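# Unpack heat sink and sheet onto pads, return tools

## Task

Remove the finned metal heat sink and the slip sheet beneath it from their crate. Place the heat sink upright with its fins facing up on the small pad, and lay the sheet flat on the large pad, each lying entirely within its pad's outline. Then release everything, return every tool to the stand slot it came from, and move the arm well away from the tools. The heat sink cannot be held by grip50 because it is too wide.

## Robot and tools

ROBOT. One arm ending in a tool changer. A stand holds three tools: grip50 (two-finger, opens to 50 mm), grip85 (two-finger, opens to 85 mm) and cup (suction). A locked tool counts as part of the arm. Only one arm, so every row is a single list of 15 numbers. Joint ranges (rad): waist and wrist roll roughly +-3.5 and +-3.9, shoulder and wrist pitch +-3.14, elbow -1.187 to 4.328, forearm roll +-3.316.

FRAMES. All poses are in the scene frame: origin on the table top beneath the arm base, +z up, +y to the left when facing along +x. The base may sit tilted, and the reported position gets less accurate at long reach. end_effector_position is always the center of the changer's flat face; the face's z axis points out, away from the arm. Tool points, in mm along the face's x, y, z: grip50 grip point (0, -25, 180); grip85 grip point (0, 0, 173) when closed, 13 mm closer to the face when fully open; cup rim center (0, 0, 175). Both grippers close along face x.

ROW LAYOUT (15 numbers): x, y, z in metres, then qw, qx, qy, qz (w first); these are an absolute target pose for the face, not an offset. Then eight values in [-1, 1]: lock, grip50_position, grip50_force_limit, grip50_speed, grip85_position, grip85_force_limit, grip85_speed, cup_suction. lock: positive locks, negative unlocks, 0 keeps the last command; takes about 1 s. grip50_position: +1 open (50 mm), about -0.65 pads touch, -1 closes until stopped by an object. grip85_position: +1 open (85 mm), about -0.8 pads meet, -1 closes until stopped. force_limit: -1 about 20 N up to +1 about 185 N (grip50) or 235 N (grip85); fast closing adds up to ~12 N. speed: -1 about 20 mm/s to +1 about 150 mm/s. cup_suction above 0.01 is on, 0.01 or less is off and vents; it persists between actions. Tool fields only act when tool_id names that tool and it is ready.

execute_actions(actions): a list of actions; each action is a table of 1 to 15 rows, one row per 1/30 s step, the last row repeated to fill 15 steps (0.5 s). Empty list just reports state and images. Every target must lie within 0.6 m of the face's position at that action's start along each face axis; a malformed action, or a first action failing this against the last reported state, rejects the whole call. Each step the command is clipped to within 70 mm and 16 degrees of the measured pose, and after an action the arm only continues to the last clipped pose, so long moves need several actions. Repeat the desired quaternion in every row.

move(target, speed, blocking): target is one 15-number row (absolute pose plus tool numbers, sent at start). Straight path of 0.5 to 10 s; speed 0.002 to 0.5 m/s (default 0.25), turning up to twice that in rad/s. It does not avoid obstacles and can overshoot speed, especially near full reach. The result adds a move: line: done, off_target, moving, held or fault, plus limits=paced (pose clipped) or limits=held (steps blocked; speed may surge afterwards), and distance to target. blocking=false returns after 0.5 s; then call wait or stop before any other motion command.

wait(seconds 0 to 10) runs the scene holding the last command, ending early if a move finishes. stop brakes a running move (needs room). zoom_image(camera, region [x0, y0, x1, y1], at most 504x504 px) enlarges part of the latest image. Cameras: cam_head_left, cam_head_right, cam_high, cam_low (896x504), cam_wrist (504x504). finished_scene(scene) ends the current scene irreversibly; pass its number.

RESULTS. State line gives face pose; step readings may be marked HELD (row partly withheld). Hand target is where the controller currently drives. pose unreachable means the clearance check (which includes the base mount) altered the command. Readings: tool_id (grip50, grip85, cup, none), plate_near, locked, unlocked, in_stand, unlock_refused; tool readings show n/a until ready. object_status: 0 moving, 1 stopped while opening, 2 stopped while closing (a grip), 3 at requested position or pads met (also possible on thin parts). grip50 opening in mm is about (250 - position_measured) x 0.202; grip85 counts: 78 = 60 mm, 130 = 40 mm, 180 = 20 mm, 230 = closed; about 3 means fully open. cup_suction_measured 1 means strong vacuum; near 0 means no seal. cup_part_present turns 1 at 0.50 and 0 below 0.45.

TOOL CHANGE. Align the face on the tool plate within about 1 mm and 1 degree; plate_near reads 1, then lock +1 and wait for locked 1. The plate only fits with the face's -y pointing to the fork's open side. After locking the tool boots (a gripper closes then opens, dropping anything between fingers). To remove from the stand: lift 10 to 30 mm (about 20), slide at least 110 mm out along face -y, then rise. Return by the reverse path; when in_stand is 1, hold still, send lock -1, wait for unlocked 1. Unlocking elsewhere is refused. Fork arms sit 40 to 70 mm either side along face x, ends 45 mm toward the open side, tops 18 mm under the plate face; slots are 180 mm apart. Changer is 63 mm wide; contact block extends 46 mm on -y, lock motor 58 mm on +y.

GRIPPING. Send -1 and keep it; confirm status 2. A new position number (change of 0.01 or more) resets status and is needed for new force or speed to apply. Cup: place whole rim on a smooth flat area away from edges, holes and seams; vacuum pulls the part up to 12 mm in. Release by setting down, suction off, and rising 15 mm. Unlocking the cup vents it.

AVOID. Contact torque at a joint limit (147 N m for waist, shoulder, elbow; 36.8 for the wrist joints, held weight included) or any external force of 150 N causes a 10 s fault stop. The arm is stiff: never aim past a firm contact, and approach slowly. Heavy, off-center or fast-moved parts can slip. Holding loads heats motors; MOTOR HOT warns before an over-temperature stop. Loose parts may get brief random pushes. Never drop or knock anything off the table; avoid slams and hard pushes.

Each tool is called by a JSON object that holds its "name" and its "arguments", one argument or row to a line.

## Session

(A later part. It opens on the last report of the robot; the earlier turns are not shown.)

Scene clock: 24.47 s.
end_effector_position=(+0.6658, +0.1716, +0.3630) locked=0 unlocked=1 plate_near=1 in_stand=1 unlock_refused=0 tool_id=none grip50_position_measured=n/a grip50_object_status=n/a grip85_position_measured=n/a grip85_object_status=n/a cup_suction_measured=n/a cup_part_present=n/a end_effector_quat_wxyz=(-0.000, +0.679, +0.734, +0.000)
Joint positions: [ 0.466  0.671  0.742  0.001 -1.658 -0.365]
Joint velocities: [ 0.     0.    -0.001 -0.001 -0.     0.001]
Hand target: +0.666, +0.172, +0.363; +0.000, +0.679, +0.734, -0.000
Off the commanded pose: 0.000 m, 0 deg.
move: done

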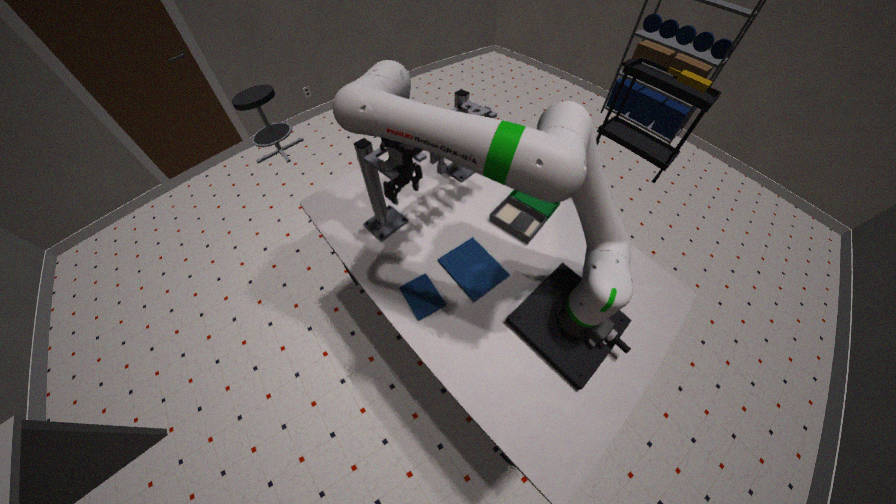

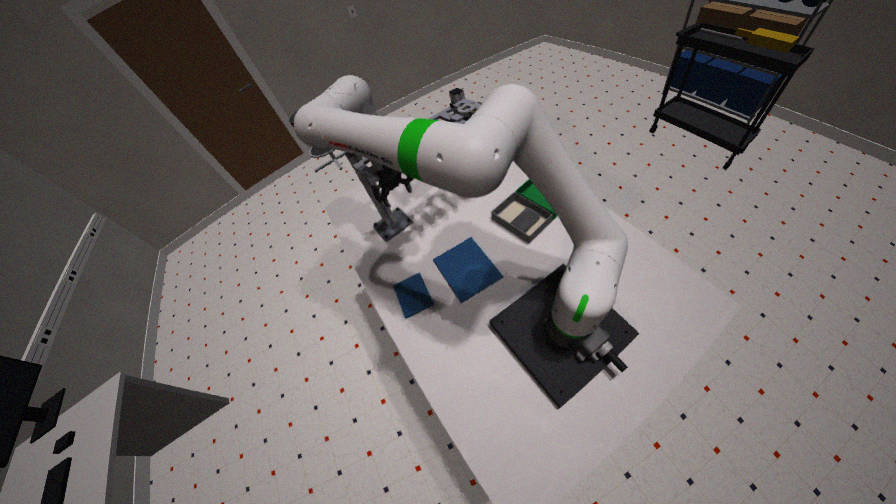

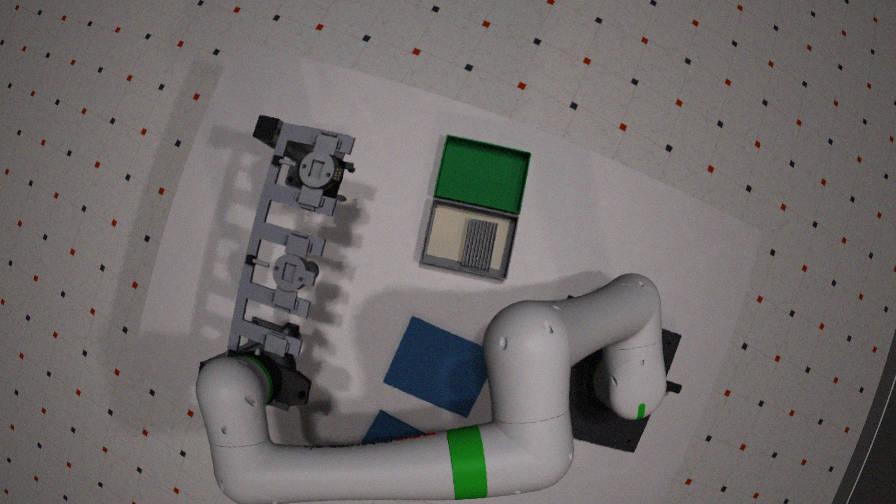

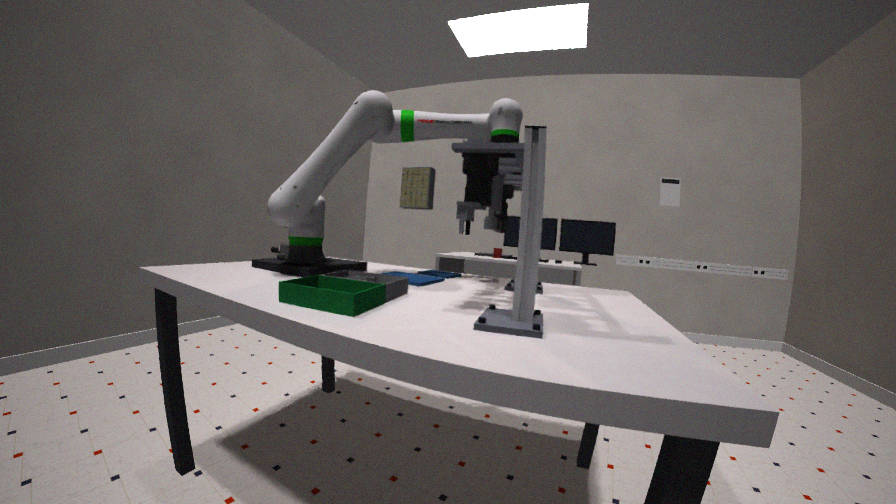

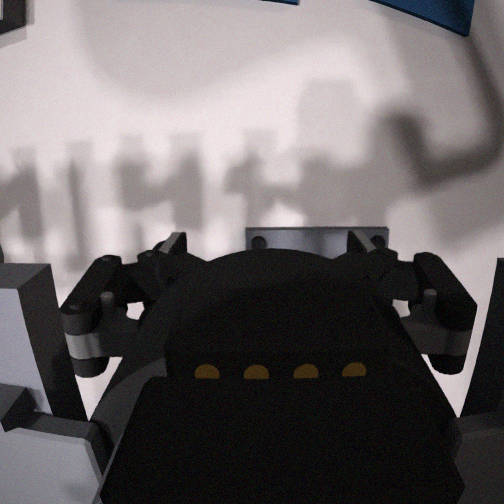

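{"name": "execute_actions", "arguments": {
  "actions": [
    [[0.6658,0.1716,0.3628,0,0.6788,0.7343,0,1,1,0,0,1,0,0,0]],
    [[0.6658,0.1716,0.3628,0,0.6788,0.7343,0,1,1,0,0,1,0,0,0]],
    [[0.6658,0.1716,0.3628,0,0.6788,0.7343,0,1,1,0,0,1,0,0,0]]
  ]
}}

{"name": "move", "arguments": {
  "target": [0.6658,0.1716,0.383,0,0.6788,0.7343,0,0,1,0,0,1,0,0,0],
  "speed": 0.04
}}

{"name": "move", "arguments": {
  "target": [0.53,0.1609,0.383,0,0.6788,0.7343,0,0,1,0,0,1,0,0,0],
  "speed": 0.1
}}

{"name": "move", "arguments": {
  "target": [0.384,-0.15,0.33,0,-0.0785,0.9969,0,0,1,0,0,0.75,-0.3,0,0],
  "speed": 0.35
}}

Scene clock: 37.40 s.
end_effector_position=(+0.6658, +0.1716, +0.3628) locked=1 unlocked=0 plate_near=1 in_stand=1 unlock_refused=0 tool_id=grip85 grip50_position_measured=n/a grip50_object_status=n/a grip85_position_measured=n/a grip85_object_status=n/a cup_suction_measured=n/a cup_part_present=n/a end_effector_quat_wxyz=(+0.000, +0.679, +0.734, +0.000)
Joint positions: [ 0.466  0.67   0.741  0.001 -1.657 -0.365]
Joint velocities: [ 0.001 -0.     0.     0.     0.     0.   ]
Hand target: +0.666, +0.172, +0.363; -0.000, +0.679, +0.734, +0.000
Off the commanded pose: 0.000 m, 0 deg.
Step readings (end_effector_position; steps 1 to 15: 1st action; 16 to 30: 2nd action; 31 to 45: 3rd action):
0: (+0.6658, +0.1716, +0.3630)
1: (+0.6658, +0.1716, +0.3630)
2: (+0.6658, +0.1716, +0.3629)
4: (+0.6658, +0.1716, +0.3628)
8: (+0.6658, +0.1716, +0.3628)
15: (+0.6658, +0.1716, +0.3628)
16: (+0.6658, +0.1716, +0.3628)
17: (+0.6658, +0.1716, +0.3627)
19: (+0.6658, +0.1716, +0.3627)
23: (+0.6658, +0.1716, +0.3627)
30: (+0.6658, +0.1716, +0.3628)
31: (+0.6658, +0.1716, +0.3628)
32: (+0.6658, +0.1716, +0.3628)
34: (+0.6658, +0.1716, +0.3628)
38: (+0.6658, +0.1716, +0.3628)
45: end_effector_position above

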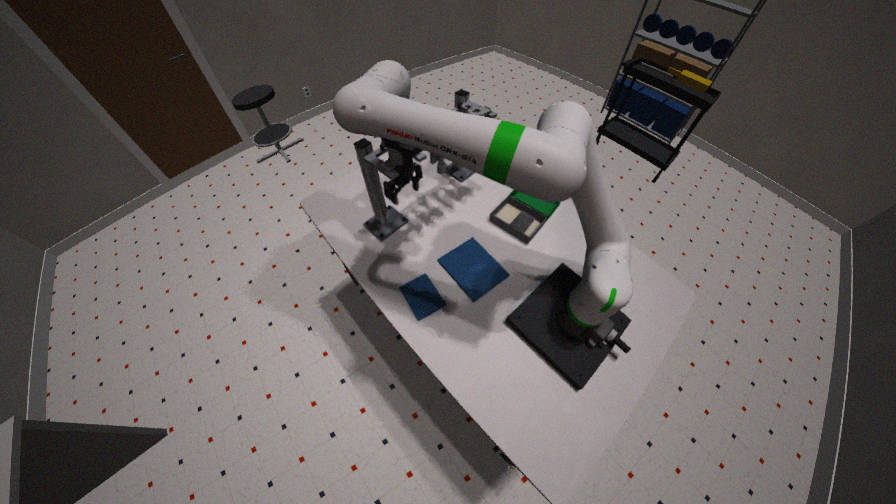

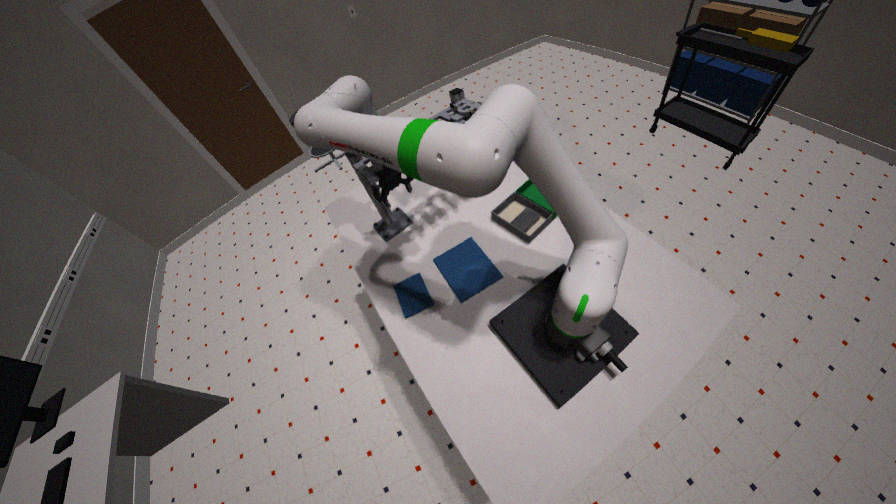

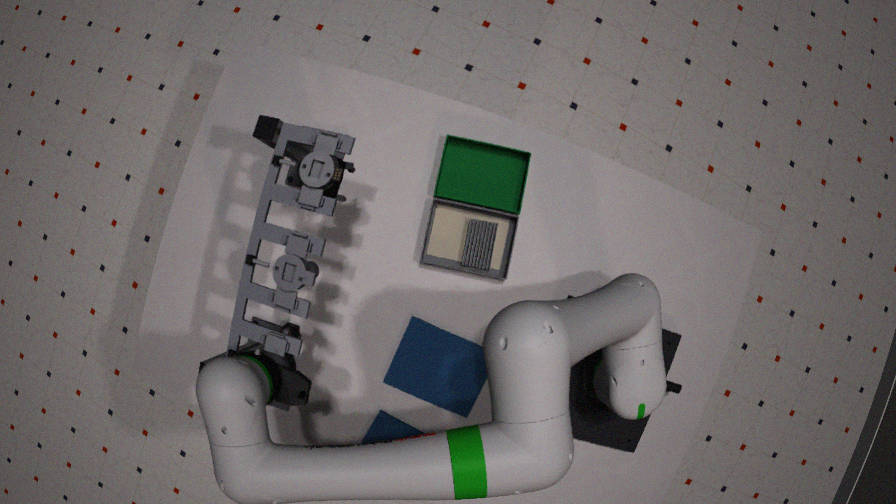

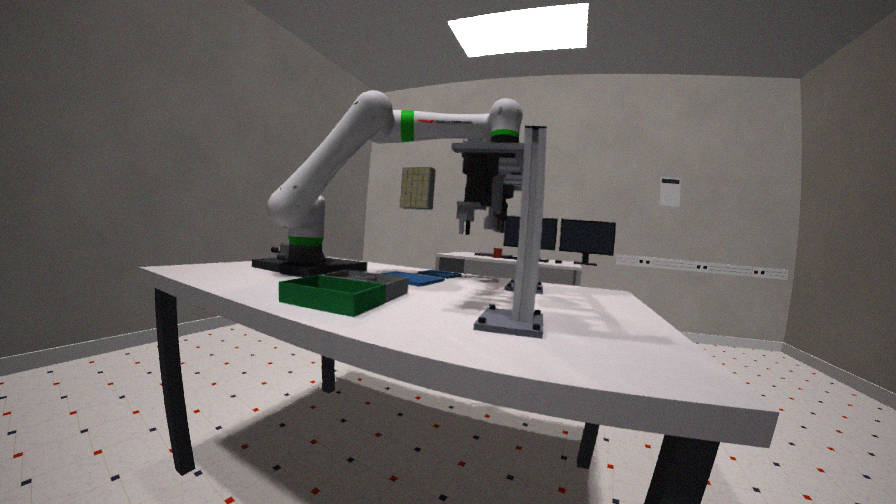

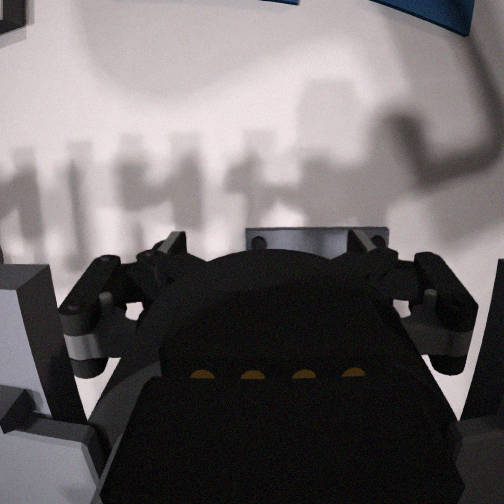

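Scene clock: 38.20 s.
end_effector_position=(+0.6658, +0.1715, +0.3830) locked=1 unlocked=0 plate_near=1 in_stand=0 unlock_refused=0 tool_id=grip85 grip50_position_measured=n/a grip50_object_status=n/a grip85_position_measured=n/a grip85_object_status=n/a cup_suction_measured=n/a cup_part_present=n/a end_effector_quat_wxyz=(+0.000, +0.679, +0.734, -0.000)
Joint positions: [ 0.466  0.678  0.8    0.001 -1.709 -0.365]
Joint velocities: [-0.     0.001  0.002 -0.001 -0.002 -0.001]
Hand target: +0.666, +0.172, +0.383; -0.000, +0.679, +0.734, +0.000
Off the commanded pose: 0.000 m, 0 deg.
move: done

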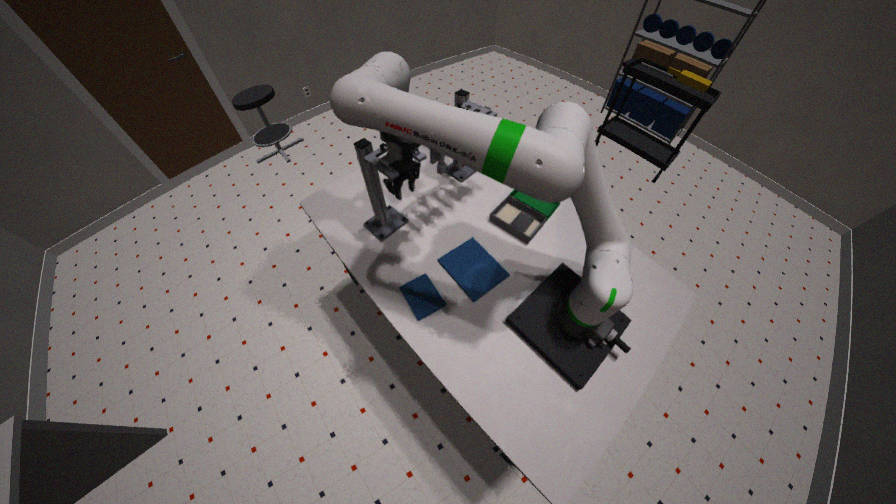

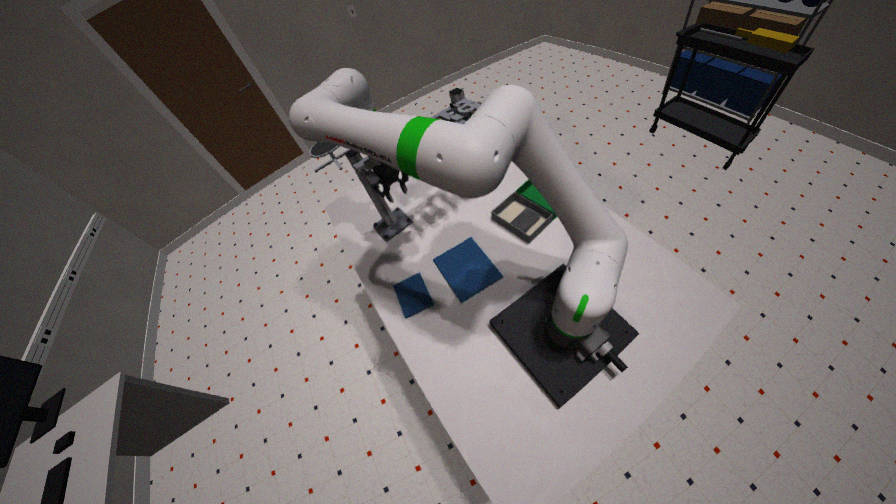

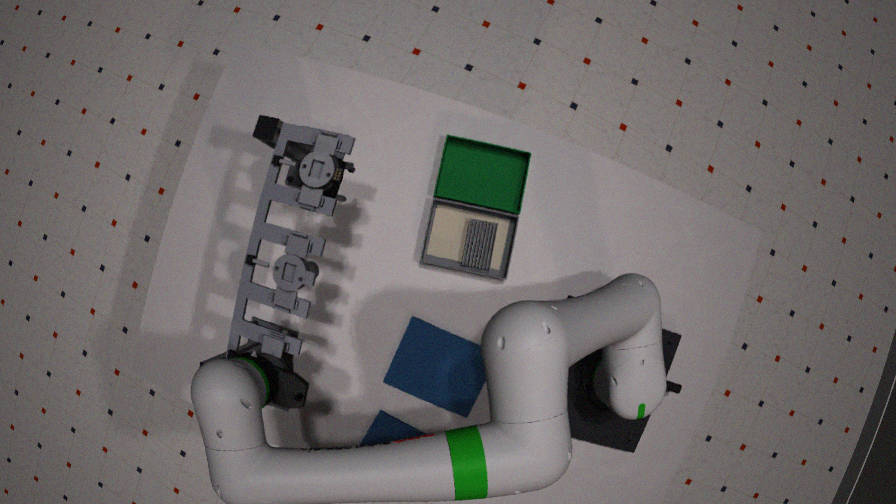

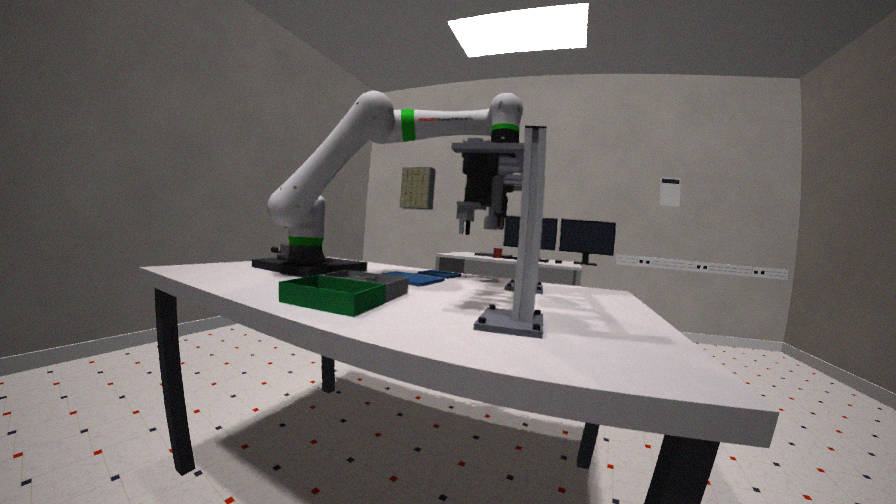

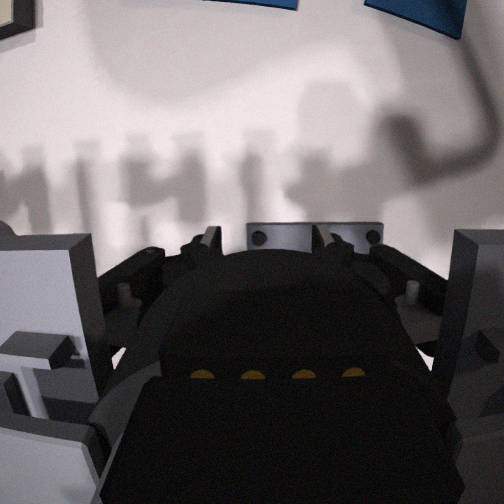

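Scene clock: 39.93 s.
end_effector_position=(+0.5302, +0.1611, +0.3831) locked=1 unlocked=0 plate_near=1 in_stand=0 unlock_refused=0 tool_id=grip85 grip50_position_measured=n/a grip50_object_status=n/a grip85_position_measured=n/a grip85_object_status=n/a cup_suction_measured=n/a cup_part_present=n/a end_effector_quat_wxyz=(-0.000, +0.679, +0.734, +0.000)
Joint positions: [ 0.554  0.292  0.249 -0.001 -1.544 -0.453]
Joint velocities: [ 0.001 -0.001 -0.002  0.002  0.     0.   ]
Hand target: +0.530, +0.161, +0.383; +0.000, +0.679, +0.734, +0.000
Off the commanded pose: 0.000 m, 0 deg.
move: done

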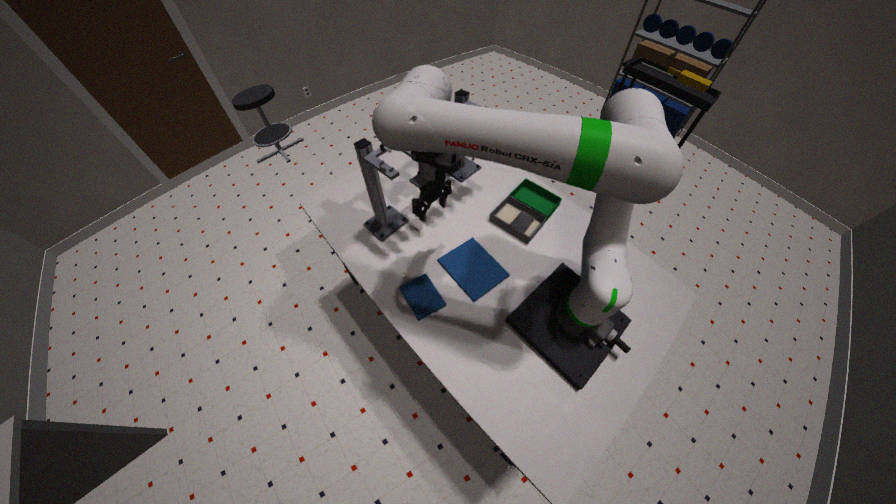

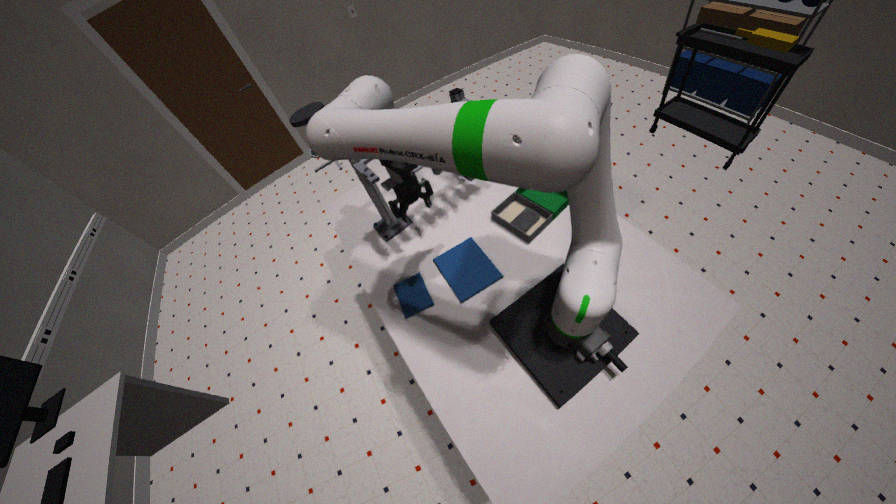

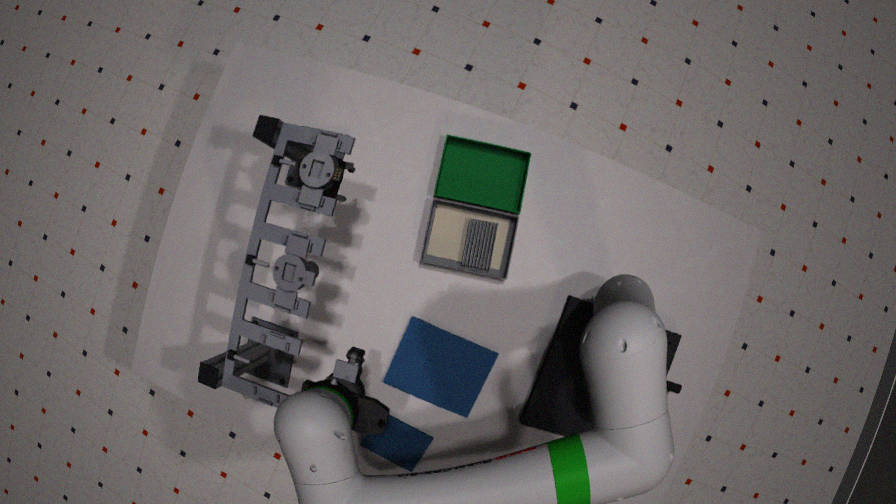

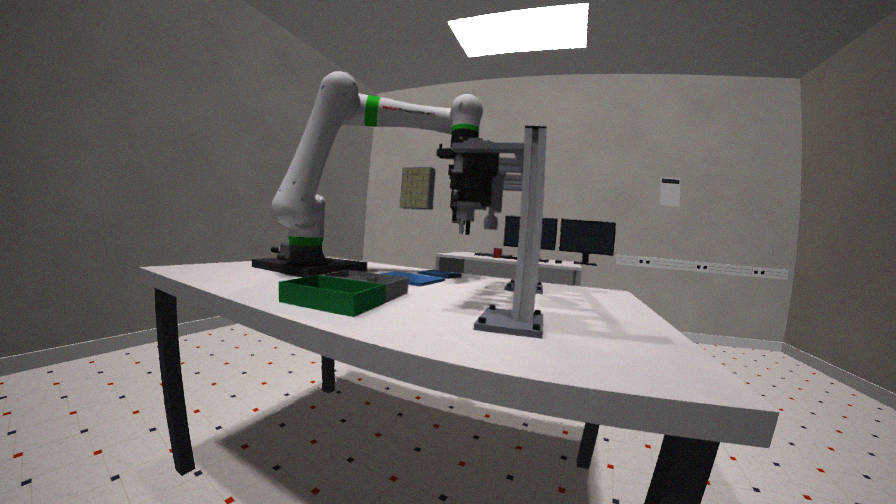

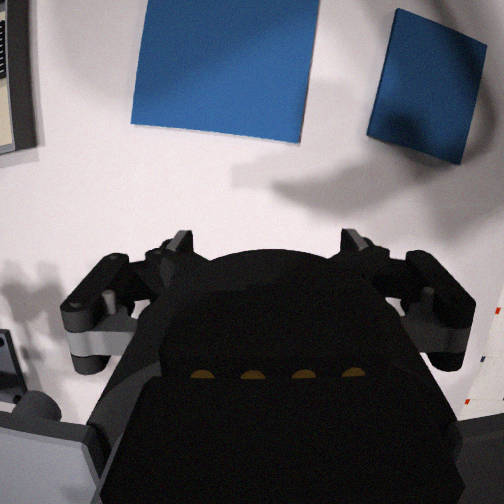

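Scene clock: 42.80 s.
end_effector_position=(+0.3841, -0.1503, +0.3302) locked=1 unlocked=0 plate_near=1 in_stand=0 unlock_refused=0 tool_id=grip85 grip50_position_measured=n/a grip50_object_status=n/a grip85_position_measured=35 grip85_object_status=3 cup_suction_measured=n/a cup_part_present=n/a end_effector_quat_wxyz=(-0.000, -0.079, +0.997, -0.000)
Joint positions: [-0.019 -0.06  -0.259  0.009 -1.386  1.767]
Joint velocities: [-0.002  0.001  0.001 -0.001 -0.001  0.002]
Hand target: +0.384, -0.150, +0.330; -0.000, -0.079, +0.997, -0.000
Off the commanded pose: 0.000 m, 0 deg.
move: done

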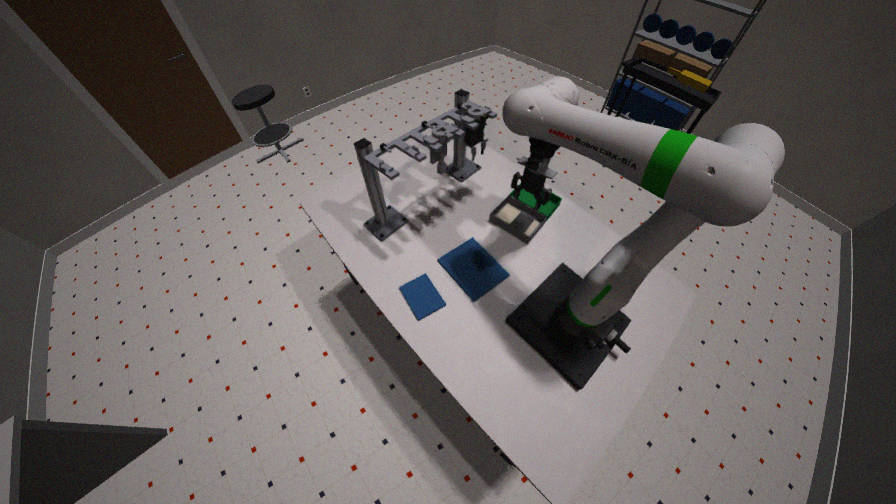

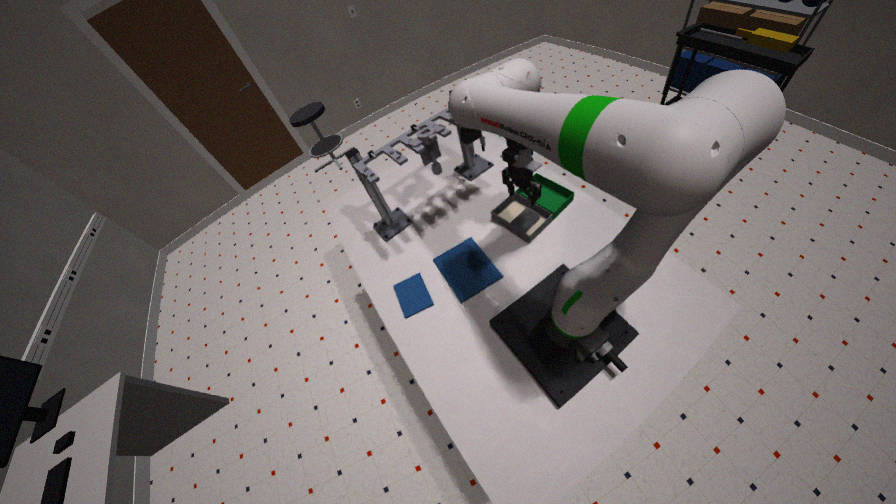

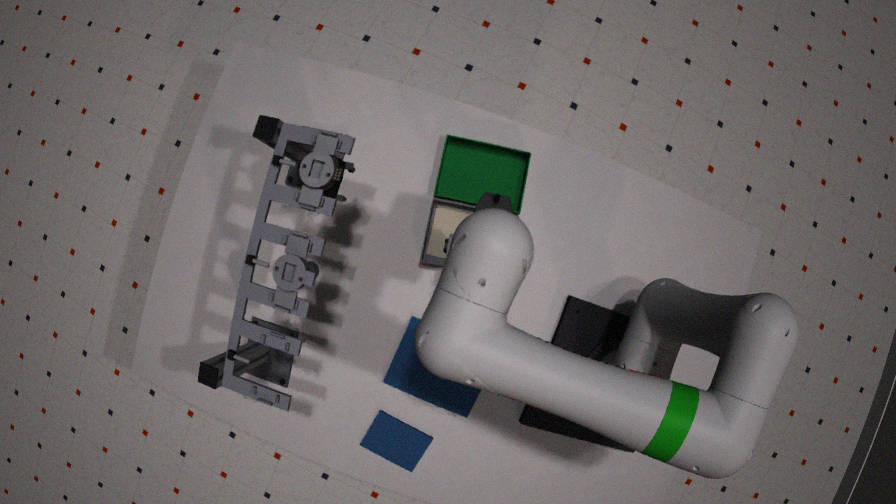

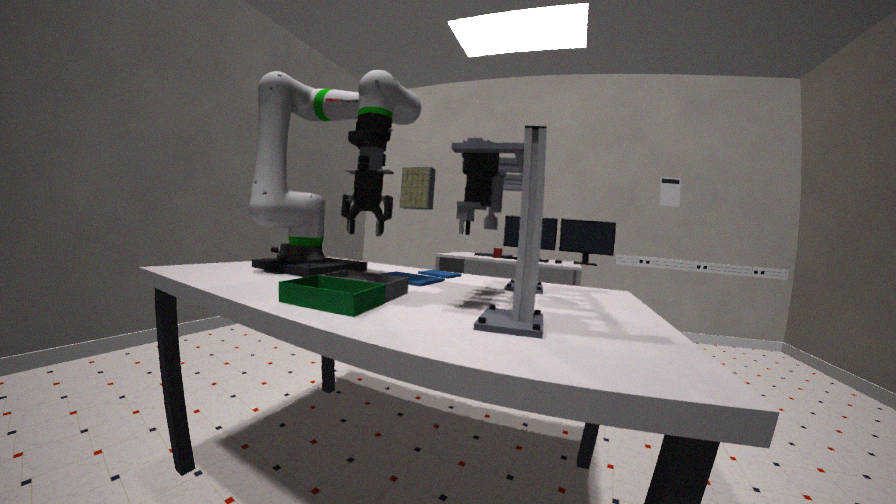

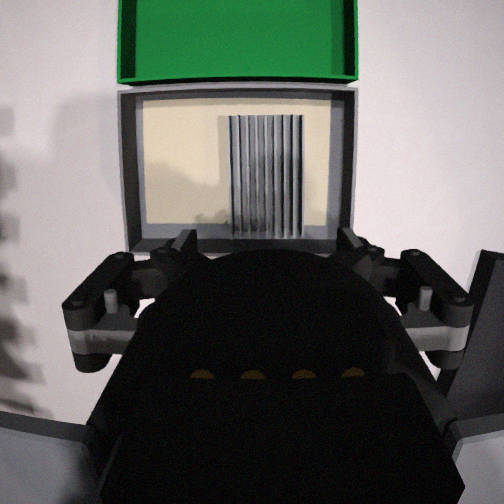

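{"name": "move", "arguments": {
  "target": [0.3895,-0.177,0.235,0,-0.0785,0.9969,0,0,1,0,0,0.75,-0.3,0,0],
  "speed": 0.15
}}

Scene clock: 47.20 s.
end_effector_position=(+0.3897, -0.1770, +0.2349) locked=1 unlocked=0 plate_near=1 in_stand=0 unlock_refused=0 tool_id=grip85 grip50_position_measured=n/a grip50_object_status=n/a grip85_position_measured=35 grip85_object_status=3 cup_suction_measured=n/a cup_part_present=n/a end_effector_quat_wxyz=(-0.000, -0.079, +0.997, +0.000)
Joint positions: [-0.086  0.051 -0.381  0.01  -1.151  1.832]
Joint velocities: [-0.     0.    -0.    -0.     0.001  0.   ]
Hand target: +0.390, -0.177, +0.235; -0.000, -0.079, +0.997, +0.000
Off the commanded pose: 0.000 m, 0 deg.
move: done

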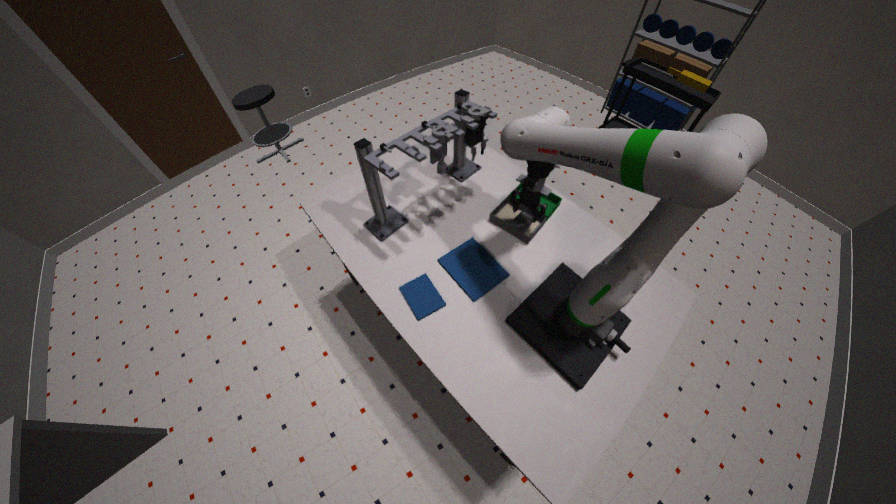

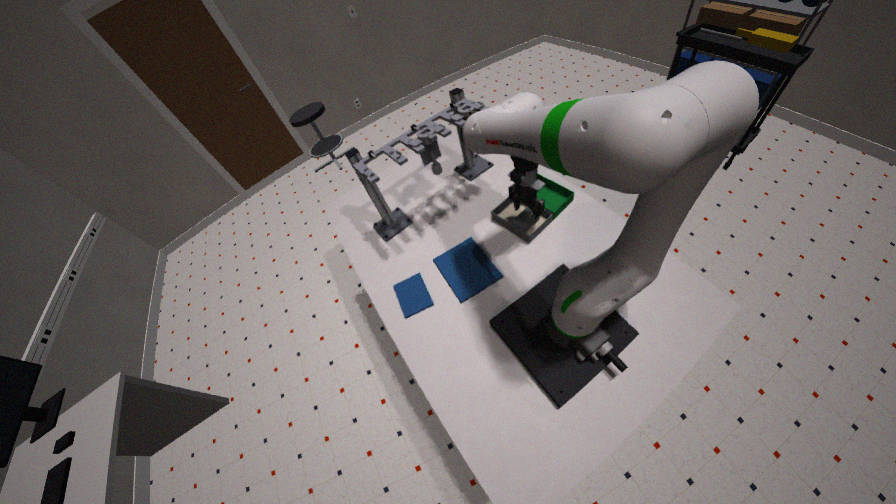

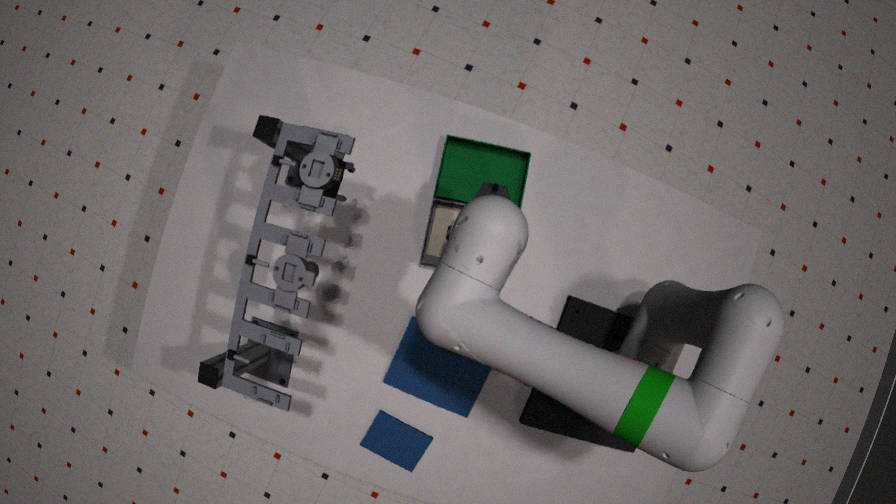

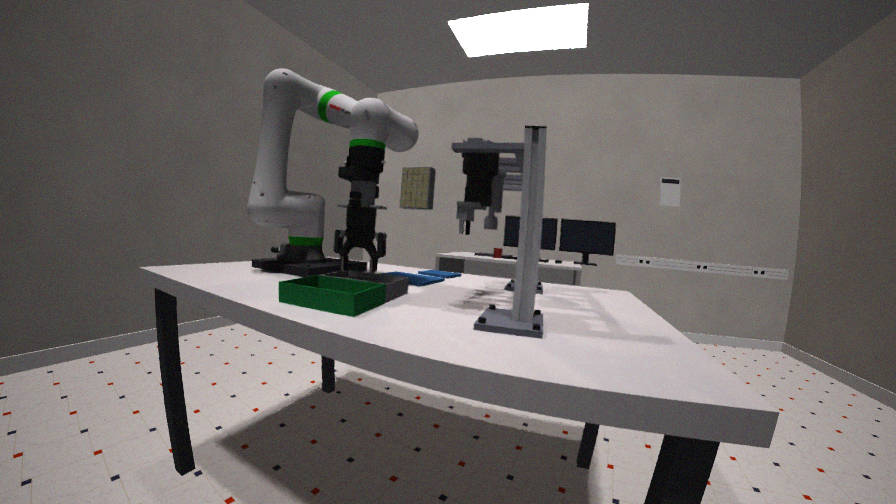

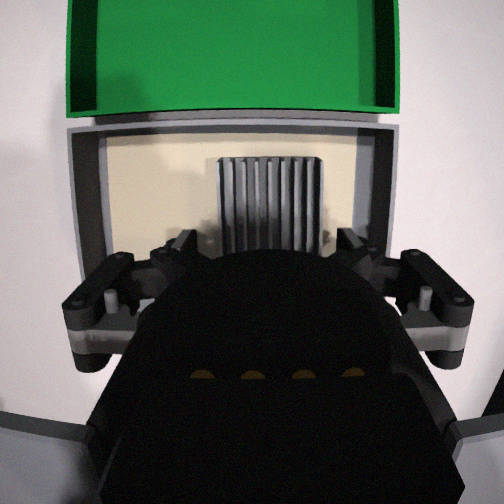

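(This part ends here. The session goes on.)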